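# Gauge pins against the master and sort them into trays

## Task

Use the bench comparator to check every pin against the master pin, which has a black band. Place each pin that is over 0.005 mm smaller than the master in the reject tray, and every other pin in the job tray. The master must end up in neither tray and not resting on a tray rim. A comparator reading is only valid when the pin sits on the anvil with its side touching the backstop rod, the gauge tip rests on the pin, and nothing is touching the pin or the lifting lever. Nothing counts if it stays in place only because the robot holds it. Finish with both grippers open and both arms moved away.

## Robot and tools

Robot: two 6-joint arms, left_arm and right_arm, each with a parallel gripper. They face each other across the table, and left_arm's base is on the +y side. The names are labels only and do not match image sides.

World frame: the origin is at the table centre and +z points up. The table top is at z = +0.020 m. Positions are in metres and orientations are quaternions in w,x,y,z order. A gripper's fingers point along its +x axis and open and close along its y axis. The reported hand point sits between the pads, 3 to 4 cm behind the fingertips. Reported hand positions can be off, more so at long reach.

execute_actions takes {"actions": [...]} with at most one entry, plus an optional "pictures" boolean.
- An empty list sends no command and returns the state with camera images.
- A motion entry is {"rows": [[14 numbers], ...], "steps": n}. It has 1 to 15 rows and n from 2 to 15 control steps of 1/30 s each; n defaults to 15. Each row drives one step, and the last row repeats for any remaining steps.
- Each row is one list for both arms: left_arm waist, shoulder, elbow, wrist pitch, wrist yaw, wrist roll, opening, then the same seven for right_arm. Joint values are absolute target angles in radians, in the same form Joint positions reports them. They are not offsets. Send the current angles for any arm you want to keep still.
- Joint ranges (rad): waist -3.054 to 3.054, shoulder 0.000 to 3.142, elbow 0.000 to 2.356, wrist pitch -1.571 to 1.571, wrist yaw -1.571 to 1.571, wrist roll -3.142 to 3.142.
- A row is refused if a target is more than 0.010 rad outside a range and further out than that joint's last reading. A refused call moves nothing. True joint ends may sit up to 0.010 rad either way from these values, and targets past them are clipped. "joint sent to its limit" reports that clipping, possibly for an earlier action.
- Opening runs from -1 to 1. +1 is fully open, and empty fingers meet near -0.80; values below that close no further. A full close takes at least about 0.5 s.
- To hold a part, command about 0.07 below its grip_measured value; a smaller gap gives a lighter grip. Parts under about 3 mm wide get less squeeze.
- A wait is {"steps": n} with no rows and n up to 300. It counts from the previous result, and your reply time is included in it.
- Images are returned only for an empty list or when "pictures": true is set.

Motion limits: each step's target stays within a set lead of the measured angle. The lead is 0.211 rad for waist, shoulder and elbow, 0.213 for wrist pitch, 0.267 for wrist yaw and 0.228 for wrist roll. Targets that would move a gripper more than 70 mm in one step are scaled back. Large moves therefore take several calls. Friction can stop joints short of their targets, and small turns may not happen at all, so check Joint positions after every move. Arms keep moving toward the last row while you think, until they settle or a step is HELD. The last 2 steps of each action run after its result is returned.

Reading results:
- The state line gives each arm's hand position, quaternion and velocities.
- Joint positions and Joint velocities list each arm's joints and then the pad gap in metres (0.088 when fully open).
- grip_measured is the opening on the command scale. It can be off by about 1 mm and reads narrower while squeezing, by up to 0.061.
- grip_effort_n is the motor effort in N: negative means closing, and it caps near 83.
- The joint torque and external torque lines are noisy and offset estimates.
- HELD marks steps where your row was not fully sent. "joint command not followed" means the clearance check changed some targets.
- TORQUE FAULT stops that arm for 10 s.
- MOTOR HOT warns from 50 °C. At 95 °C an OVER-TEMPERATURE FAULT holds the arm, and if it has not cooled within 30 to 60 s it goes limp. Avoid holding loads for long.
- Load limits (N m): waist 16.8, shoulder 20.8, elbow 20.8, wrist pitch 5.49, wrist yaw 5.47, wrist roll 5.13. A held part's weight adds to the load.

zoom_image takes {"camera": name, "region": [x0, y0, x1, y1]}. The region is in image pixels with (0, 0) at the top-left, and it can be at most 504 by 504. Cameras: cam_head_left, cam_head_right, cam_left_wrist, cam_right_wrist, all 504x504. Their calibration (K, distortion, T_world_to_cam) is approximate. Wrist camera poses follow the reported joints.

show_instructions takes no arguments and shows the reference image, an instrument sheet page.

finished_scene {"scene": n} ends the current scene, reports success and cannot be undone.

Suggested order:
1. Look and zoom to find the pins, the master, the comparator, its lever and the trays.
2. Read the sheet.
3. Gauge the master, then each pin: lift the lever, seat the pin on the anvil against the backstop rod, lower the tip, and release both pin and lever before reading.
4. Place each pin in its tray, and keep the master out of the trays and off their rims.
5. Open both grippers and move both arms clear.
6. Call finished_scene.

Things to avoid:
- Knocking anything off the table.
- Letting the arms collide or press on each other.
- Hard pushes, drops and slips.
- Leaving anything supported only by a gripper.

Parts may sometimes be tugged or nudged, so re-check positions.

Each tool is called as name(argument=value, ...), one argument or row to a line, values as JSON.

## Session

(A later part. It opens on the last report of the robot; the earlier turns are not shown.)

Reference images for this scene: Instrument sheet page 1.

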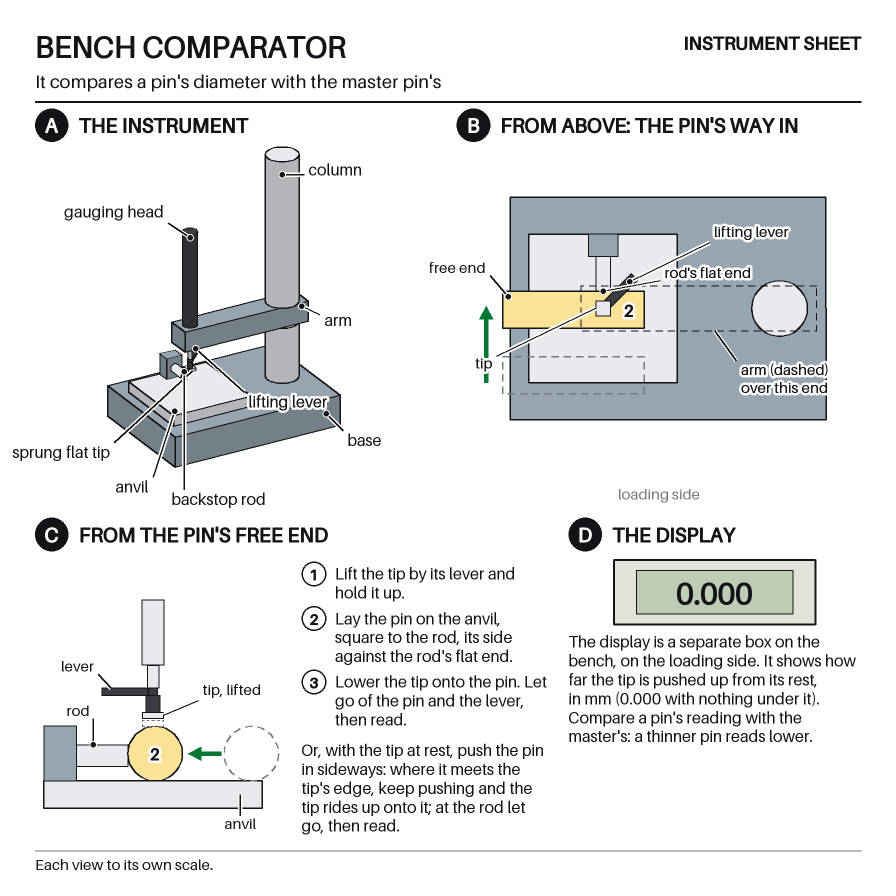

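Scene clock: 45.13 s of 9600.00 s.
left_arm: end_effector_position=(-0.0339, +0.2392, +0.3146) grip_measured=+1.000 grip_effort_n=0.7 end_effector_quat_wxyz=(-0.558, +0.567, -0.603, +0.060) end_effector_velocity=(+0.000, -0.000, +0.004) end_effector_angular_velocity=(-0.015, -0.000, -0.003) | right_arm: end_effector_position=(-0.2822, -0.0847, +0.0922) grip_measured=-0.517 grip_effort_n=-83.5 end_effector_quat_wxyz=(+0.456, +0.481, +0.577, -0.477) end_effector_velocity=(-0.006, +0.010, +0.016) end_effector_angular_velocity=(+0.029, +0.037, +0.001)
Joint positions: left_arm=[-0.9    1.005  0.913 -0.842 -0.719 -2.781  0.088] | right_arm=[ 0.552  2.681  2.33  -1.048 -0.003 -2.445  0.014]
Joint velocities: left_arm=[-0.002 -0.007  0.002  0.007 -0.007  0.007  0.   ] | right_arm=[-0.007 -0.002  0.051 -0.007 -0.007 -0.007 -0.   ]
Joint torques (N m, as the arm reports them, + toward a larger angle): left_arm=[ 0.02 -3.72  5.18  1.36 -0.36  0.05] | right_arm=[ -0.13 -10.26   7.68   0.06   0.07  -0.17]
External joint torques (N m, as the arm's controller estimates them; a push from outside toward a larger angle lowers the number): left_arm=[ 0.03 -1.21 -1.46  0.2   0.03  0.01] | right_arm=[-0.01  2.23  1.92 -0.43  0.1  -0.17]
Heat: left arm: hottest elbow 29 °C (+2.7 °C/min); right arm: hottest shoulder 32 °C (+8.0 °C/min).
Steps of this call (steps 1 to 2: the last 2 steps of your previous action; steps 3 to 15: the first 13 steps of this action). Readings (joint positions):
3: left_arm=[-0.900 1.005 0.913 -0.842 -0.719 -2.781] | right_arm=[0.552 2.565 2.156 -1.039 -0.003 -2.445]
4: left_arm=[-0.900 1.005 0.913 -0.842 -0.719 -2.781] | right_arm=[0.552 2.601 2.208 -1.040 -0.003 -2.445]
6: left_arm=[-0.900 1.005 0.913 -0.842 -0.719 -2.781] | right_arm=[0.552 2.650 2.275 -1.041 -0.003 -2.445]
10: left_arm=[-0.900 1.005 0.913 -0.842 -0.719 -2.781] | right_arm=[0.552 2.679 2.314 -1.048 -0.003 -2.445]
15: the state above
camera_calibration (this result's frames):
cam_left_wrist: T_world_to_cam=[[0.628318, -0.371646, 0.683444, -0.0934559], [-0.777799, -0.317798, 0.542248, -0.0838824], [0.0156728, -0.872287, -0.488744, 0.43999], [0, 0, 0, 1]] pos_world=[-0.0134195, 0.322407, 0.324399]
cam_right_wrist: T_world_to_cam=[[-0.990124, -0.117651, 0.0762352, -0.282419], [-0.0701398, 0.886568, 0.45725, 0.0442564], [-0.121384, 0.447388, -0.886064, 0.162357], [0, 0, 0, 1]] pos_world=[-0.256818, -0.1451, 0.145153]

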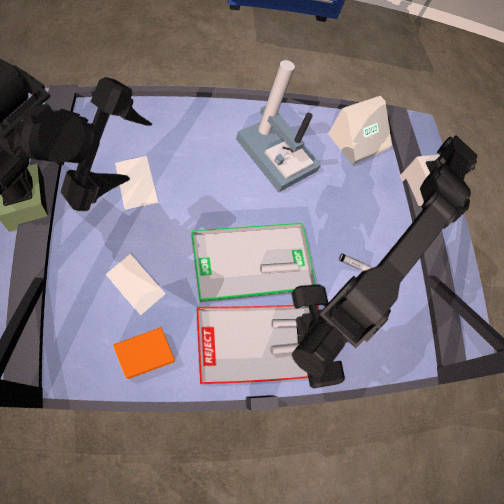

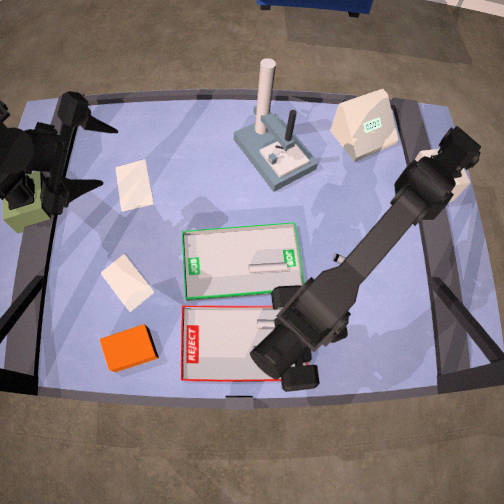

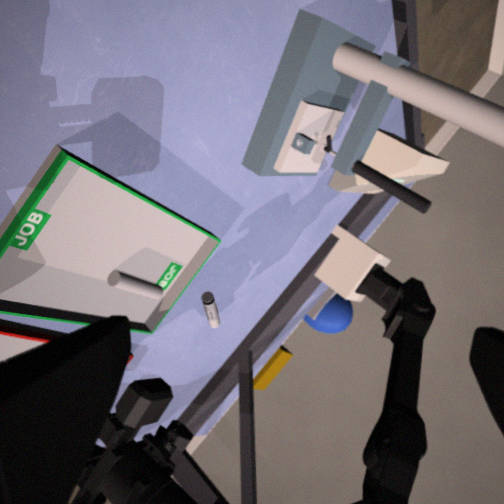

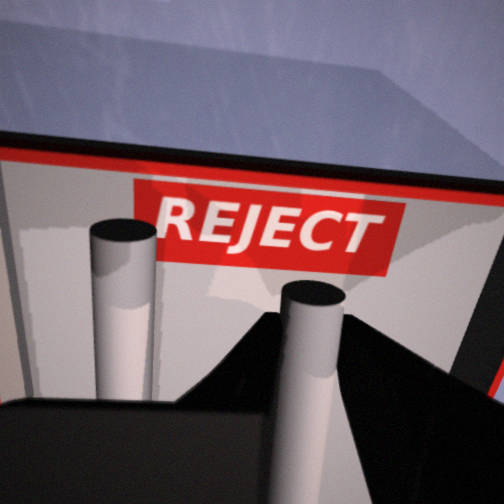

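execute_actions(
  actions=[
    {"rows":[[-0.899,1.0,0.9,-0.842,-0.718,-2.781,1,0.55,2.7,2.34,-1.07,0,-2.45,-0.58],[-0.899,1.0,0.9,-0.842,-0.718,-2.781,1,0.55,2.705,2.34,-1.09,0,-2.45,-0.58],[-0.899,1.0,0.9,-0.842,-0.718,-2.781,1,0.55,2.715,2.34,-1.1,0,-2.45,-0.58]],"steps":14},
  ],
)

Scene clock: 45.60 s of 9600.00 s.
left_arm: end_effector_position=(-0.0339, +0.2392, +0.3146) grip_measured=+1.000 grip_effort_n=0.7 end_effector_quat_wxyz=(-0.558, +0.567, -0.603, +0.060) end_effector_velocity=(+0.004, +0.003, -0.001) end_effector_angular_velocity=(+0.005, -0.022, +0.015) | right_arm: end_effector_position=(-0.2733, -0.0936, +0.0811) grip_measured=-0.517 grip_effort_n=-83.5 end_effector_quat_wxyz=(+0.480, +0.482, +0.555, -0.479) end_effector_velocity=(+0.007, -0.003, -0.004) end_effector_angular_velocity=(-0.018, -0.027, -0.010)
Joint positions: left_arm=[-0.9    1.005  0.913 -0.842 -0.719 -2.781  0.088] | right_arm=[ 0.552  2.701  2.332 -1.097 -0.002 -2.445  0.014]
Joint velocities: left_arm=[-0.002 -0.002 -0.002 -0.022 -0.022 -0.007  0.   ] | right_arm=[-0.002  0.002 -0.007 -0.022  0.007  0.007 -0.001]
Joint torques (N m, as the arm reports them, + toward a larger angle): left_arm=[ 0.01 -3.74  5.19  1.35 -0.36  0.05] | right_arm=[-0.14 -9.58  7.2  -0.1   0.03 -0.17]
External joint torques (N m, as the arm's controller estimates them; a push from outside toward a larger angle lowers the number): left_arm=[ 0.01 -1.34 -1.29  0.24  0.01  0.02] | right_arm=[-0.13  2.99  1.44 -0.51  0.06 -0.17]
Heat: left arm: hottest elbow 29 °C (+2.6 °C/min); right arm: hottest shoulder 33 °C (+9.2 °C/min).
Steps of this call (steps 1 to 2: the last 2 steps of your previous action; steps 3 to 14: the first 12 steps of this action). Readings (joint positions):
3: left_arm=[-0.900 1.005 0.913 -0.842 -0.719 -2.781] | right_arm=[0.552 2.682 2.332 -1.050 -0.003 -2.445]
4: left_arm=[-0.900 1.005 0.913 -0.842 -0.719 -2.781] | right_arm=[0.552 2.684 2.332 -1.057 -0.003 -2.445]
6: left_arm=[-0.900 1.005 0.913 -0.842 -0.719 -2.781] | right_arm=[0.552 2.690 2.332 -1.081 -0.003 -2.445]
10: left_arm=[-0.900 1.005 0.913 -0.842 -0.719 -2.781] | right_arm=[0.552 2.700 2.332 -1.094 -0.003 -2.445]
14: the state above

execute_actions(
  actions=[
    {"rows":[[-0.899,1.0,0.9,-0.842,-0.718,-2.781,1,0.55,2.715,2.34,-1.1,0,-2.45,-0.5],[-0.899,1.0,0.9,-0.842,-0.718,-2.781,1,0.55,2.715,2.34,-1.1,0,-2.45,-0.45],[-0.899,1.0,0.9,-0.842,-0.718,-2.781,1,0.55,2.715,2.34,-1.1,0,-2.45,-0.4],[-0.899,1.0,0.9,-0.842,-0.718,-2.781,1,0.55,2.715,2.34,-1.1,0,-2.45,-0.25],[-0.899,1.0,0.9,-0.842,-0.718,-2.781,1,0.55,2.715,2.34,-1.1,0,-2.45,-0.25],[-0.899,1.0,0.9,-0.842,-0.718,-2.781,1,0.55,2.715,2.34,-1.1,0,-2.45,-0.25],[-0.899,1.0,0.9,-0.842,-0.718,-2.781,1,0.55,2.715,2.34,-1.1,0,-2.45,-0.25],[-0.899,1.0,0.9,-0.842,-0.718,-2.781,1,0.55,2.69,2.34,-1.1,0,-2.45,-0.25],[-0.899,1.0,0.9,-0.842,-0.718,-2.781,1,0.55,2.66,2.34,-1.12,0,-2.45,-0.25],[-0.899,1.0,0.9,-0.842,-0.718,-2.781,1,0.55,2.63,2.34,-1.15,0,-2.45,-0.25],[-0.899,1.0,0.9,-0.842,-0.718,-2.781,1,0.55,2.59,2.34,-1.18,0,-2.45,-0.25],[-0.899,1.0,0.9,-0.842,-0.718,-2.781,1,0.55,2.55,2.34,-1.2,0,-2.45,-0.25],[-0.899,1.0,0.9,-0.842,-0.718,-2.781,1,0.55,2.5,2.34,-1.2,0,-2.45,-0.25],[-0.899,1.0,0.9,-0.842,-0.718,-2.781,1,0.55,2.45,2.3,-1.2,0,-2.45,-0.25],[-0.899,1.0,0.9,-0.842,-0.718,-2.781,1,0.55,2.4,2.25,-1.2,0,-2.45,-0.25]]},
  ],
)

execute_actions(
  actions=[
    {"rows":[[-0.899,1.0,0.9,-0.842,-0.718,-2.781,1,0.6,1.5,1.3,-1.3,0,-2.45,-0.25]]},
  ],
)

execute_actions(
  actions=[
    {"steps":12},
  ],
  pictures=true,
)

Scene clock: 46.27 s of 9600.00 s.
left_arm: end_effector_position=(-0.0339, +0.2392, +0.3146) grip_measured=+1.000 grip_effort_n=0.7 end_effector_quat_wxyz=(-0.558, +0.567, -0.603, +0.060) end_effector_velocity=(+0.004, +0.001, +0.001) end_effector_angular_velocity=(-0.006, -0.013, +0.020) | right_arm: end_effector_position=(-0.2673, -0.0998, +0.1090) grip_measured=-0.260 grip_effort_n=16.0 end_effector_quat_wxyz=(+0.486, +0.481, +0.550, -0.480) end_effector_velocity=(-0.004, +0.004, +0.347) end_effector_angular_velocity=(+0.273, +0.255, -0.006)
Joint positions: left_arm=[-0.9    1.005  0.913 -0.842 -0.719 -2.781  0.088] | right_arm=[ 0.552  2.643  2.332 -1.169 -0.002 -2.446  0.026]
Joint velocities: left_arm=[ 0.002 -0.002 -0.002 -0.007 -0.022 -0.007  0.   ] | right_arm=[ 0.002 -0.701  0.002 -0.33   0.007  0.007  0.003]
Joint torques (N m, as the arm reports them, + toward a larger angle): left_arm=[ 0.02 -3.74  5.2   1.35 -0.36  0.05] | right_arm=[ -0.12 -16.68   7.02   0.28   0.02  -0.15]
External joint torques (N m, as the arm's controller estimates them; a push from outside toward a larger angle lowers the number): left_arm=[ 0.   -1.3  -1.34  0.22  0.02  0.01] | right_arm=[-0.2  -2.06 -0.07 -0.45  0.07 -0.17]
Heat: left arm: hottest elbow 29 °C (+2.6 °C/min); right arm: hottest shoulder 33 °C (+9.1 °C/min).
Steps of this call (steps 1 to 2: the last 2 steps of your previous action; steps 3 to 7: the robot went on to your last target; steps 8 to 20: the first 13 steps of this action). Readings (joint positions):
8: left_arm=[-0.900 1.005 0.913 -0.842 -0.719 -2.781] | right_arm=[0.552 2.701 2.332 -1.097 -0.002 -2.445]
9: left_arm=[-0.900 1.005 0.913 -0.842 -0.719 -2.781] | right_arm=[0.552 2.701 2.332 -1.097 -0.002 -2.445]
11: left_arm=[-0.900 1.005 0.913 -0.842 -0.719 -2.781] | right_arm=[0.552 2.701 2.332 -1.097 -0.002 -2.445]
15: left_arm=[-0.900 1.005 0.913 -0.842 -0.719 -2.781] | right_arm=[0.552 2.701 2.332 -1.097 -0.002 -2.445]
20: the state above

Scene clock: 46.77 s of 9600.00 s.
left_arm: end_effector_position=(-0.0339, +0.2392, +0.3146) grip_measured=+1.000 grip_effort_n=0.7 end_effector_quat_wxyz=(-0.558, +0.567, -0.603, +0.060) end_effector_velocity=(+0.000, -0.000, +0.001) end_effector_angular_velocity=(-0.011, +0.005, +0.006) | right_arm: end_effector_position=(-0.1616, -0.2343, +0.2677) grip_measured=-0.253 grip_effort_n=16.0 end_effector_quat_wxyz=(+0.501, +0.468, +0.558, -0.467) end_effector_velocity=(+0.316, -0.295, +0.135) end_effector_angular_velocity=(+0.046, +0.081, +0.002)
Joint positions: left_arm=[-0.9    1.005  0.913 -0.842 -0.719 -2.781  0.088] | right_arm=[ 0.603  1.816  1.62  -1.295 -0.    -2.446  0.027]
Joint velocities: left_arm=[-0.002 -0.002 -0.002  0.007 -0.007 -0.007  0.   ] | right_arm=[-0.007 -1.761 -1.678  0.007 -0.022 -0.007 -0.   ]
Joint torques (N m, as the arm reports them, + toward a larger angle): left_arm=[ 0.02 -3.74  5.19  1.36 -0.36  0.05] | right_arm=[-0.29 -7.42  4.62 -0.19 -0.04 -0.16]
External joint torques (N m, as the arm's controller estimates them; a push from outside toward a larger angle lowers the number): left_arm=[ 0.03 -1.28 -1.39  0.21  0.02  0.01] | right_arm=[-0.25 -0.18 -0.71 -0.49 -0.01 -0.16]
Heat: left arm: hottest elbow 29 °C (+2.6 °C/min); right arm: hottest shoulder 33 °C (+9.0 °C/min).
Steps of this call (steps 1 to 2: the last 2 steps of your previous action; steps 3 to 15: the first 13 steps of this action). Readings (joint positions):
3: left_arm=[-0.900 1.005 0.913 -0.842 -0.719 -2.781] | right_arm=[0.553 2.527 2.278 -1.181 -0.001 -2.446]
4: left_arm=[-0.900 1.005 0.913 -0.842 -0.719 -2.781] | right_arm=[0.557 2.466 2.229 -1.221 -0.000 -2.446]
6: left_arm=[-0.900 1.005 0.913 -0.842 -0.719 -2.781] | right_arm=[0.575 2.339 2.120 -1.268 -0.000 -2.446]
10: left_arm=[-0.900 1.005 0.913 -0.842 -0.719 -2.781] | right_arm=[0.603 2.106 1.900 -1.290 -0.000 -2.446]
15: the state above

Scene clock: 47.17 s of 9600.00 s.
left_arm: end_effector_position=(-0.0339, +0.2392, +0.3146) grip_measured=+1.000 grip_effort_n=0.7 end_effector_quat_wxyz=(-0.558, +0.567, -0.603, +0.060) end_effector_velocity=(+0.001, +0.001, -0.001) end_effector_angular_velocity=(+0.000, -0.004, +0.006) | right_arm: end_effector_position=(-0.1016, -0.2901, +0.2748) grip_measured=-0.253 grip_effort_n=16.0 end_effector_quat_wxyz=(+0.504, +0.468, +0.556, -0.467) end_effector_velocity=(+0.012, -0.011, -0.018) end_effector_angular_velocity=(-0.057, -0.051, +0.005)
Joint positions: left_arm=[-0.9    1.005  0.913 -0.842 -0.719 -2.781  0.088] | right_arm=[ 0.603  1.51   1.314 -1.303 -0.    -2.446  0.027]
Joint velocities: left_arm=[-0.002 -0.002 -0.002 -0.007 -0.007 -0.007  0.   ] | right_arm=[-0.002 -0.002 -0.071 -0.007 -0.007 -0.007  0.   ]
Joint torques (N m, as the arm reports them, + toward a larger angle): left_arm=[ 0.01 -3.73  5.17  1.36 -0.37  0.05] | right_arm=[-0.27 -5.56  5.3   0.21 -0.04 -0.15]
External joint torques (N m, as the arm's controller estimates them; a push from outside toward a larger angle lowers the number): left_arm=[ 0.   -1.29 -1.37  0.22  0.02  0.01] | right_arm=[-0.26 -0.05 -0.65 -0.2  -0.01 -0.15]
Heat: left arm: hottest elbow 29 °C (+2.5 °C/min); right arm: hottest shoulder 33 °C (+8.9 °C/min).
Kept back: nothing.
Steps of this call (steps 1 to 2: the last 2 steps of your previous action; steps 3 to 12: the robot went on to your last target). Readings (joint positions):
1: left_arm=[-0.900 1.005 0.913 -0.842 -0.719 -2.781] | right_arm=[0.603 1.757 1.565 -1.296 -0.000 -2.446]
2: left_arm=[-0.900 1.005 0.913 -0.842 -0.719 -2.781] | right_arm=[0.603 1.698 1.509 -1.296 -0.000 -2.446]
4: left_arm=[-0.900 1.005 0.913 -0.842 -0.719 -2.781] | right_arm=[0.603 1.592 1.408 -1.303 -0.000 -2.446]
8: left_arm=[-0.900 1.005 0.913 -0.842 -0.719 -2.781] | right_arm=[0.603 1.512 1.334 -1.303 -0.000 -2.446]
12: the state above
camera_calibration (this result's frames):
cam_left_wrist: T_world_to_cam=[[0.628318, -0.371646, 0.683444, -0.0934559], [-0.777799, -0.317798, 0.542248, -0.0838824], [0.0156728, -0.872287, -0.488744, 0.43999], [0, 0, 0, 1]] pos_world=[-0.0134195, 0.322407, 0.324399]
cam_right_wrist: T_world_to_cam=[[-0.986178, -0.165158, 0.0132857, -0.13779], [-0.147094, 0.909581, 0.388621, 0.17325], [-0.0762681, 0.381295, -0.921302, 0.433083], [0, 0, 0, 1]] pos_world=[-0.0773708, -0.345474, 0.333503]

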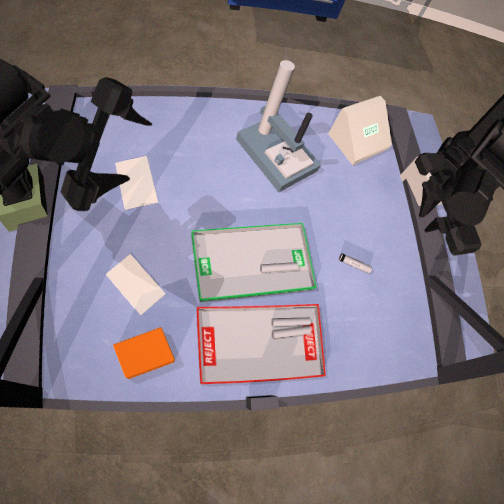

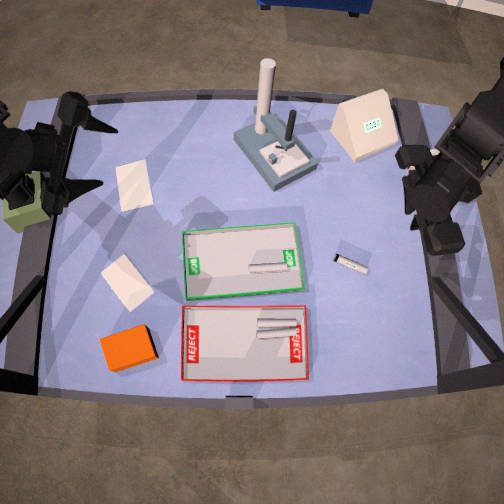

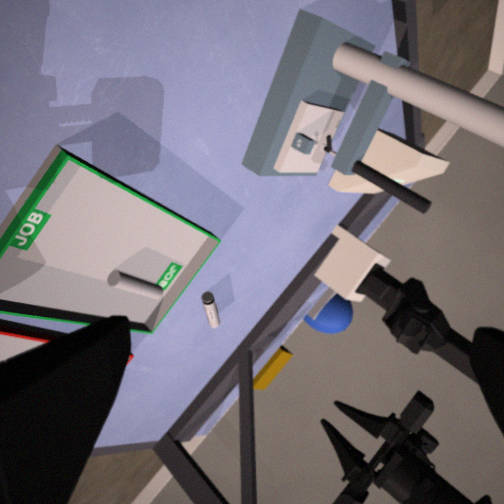

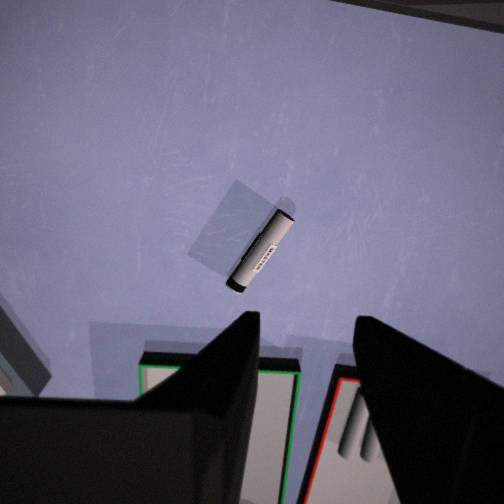

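finished_scene(
  scene=2,
)

The scene is finished: the task was done.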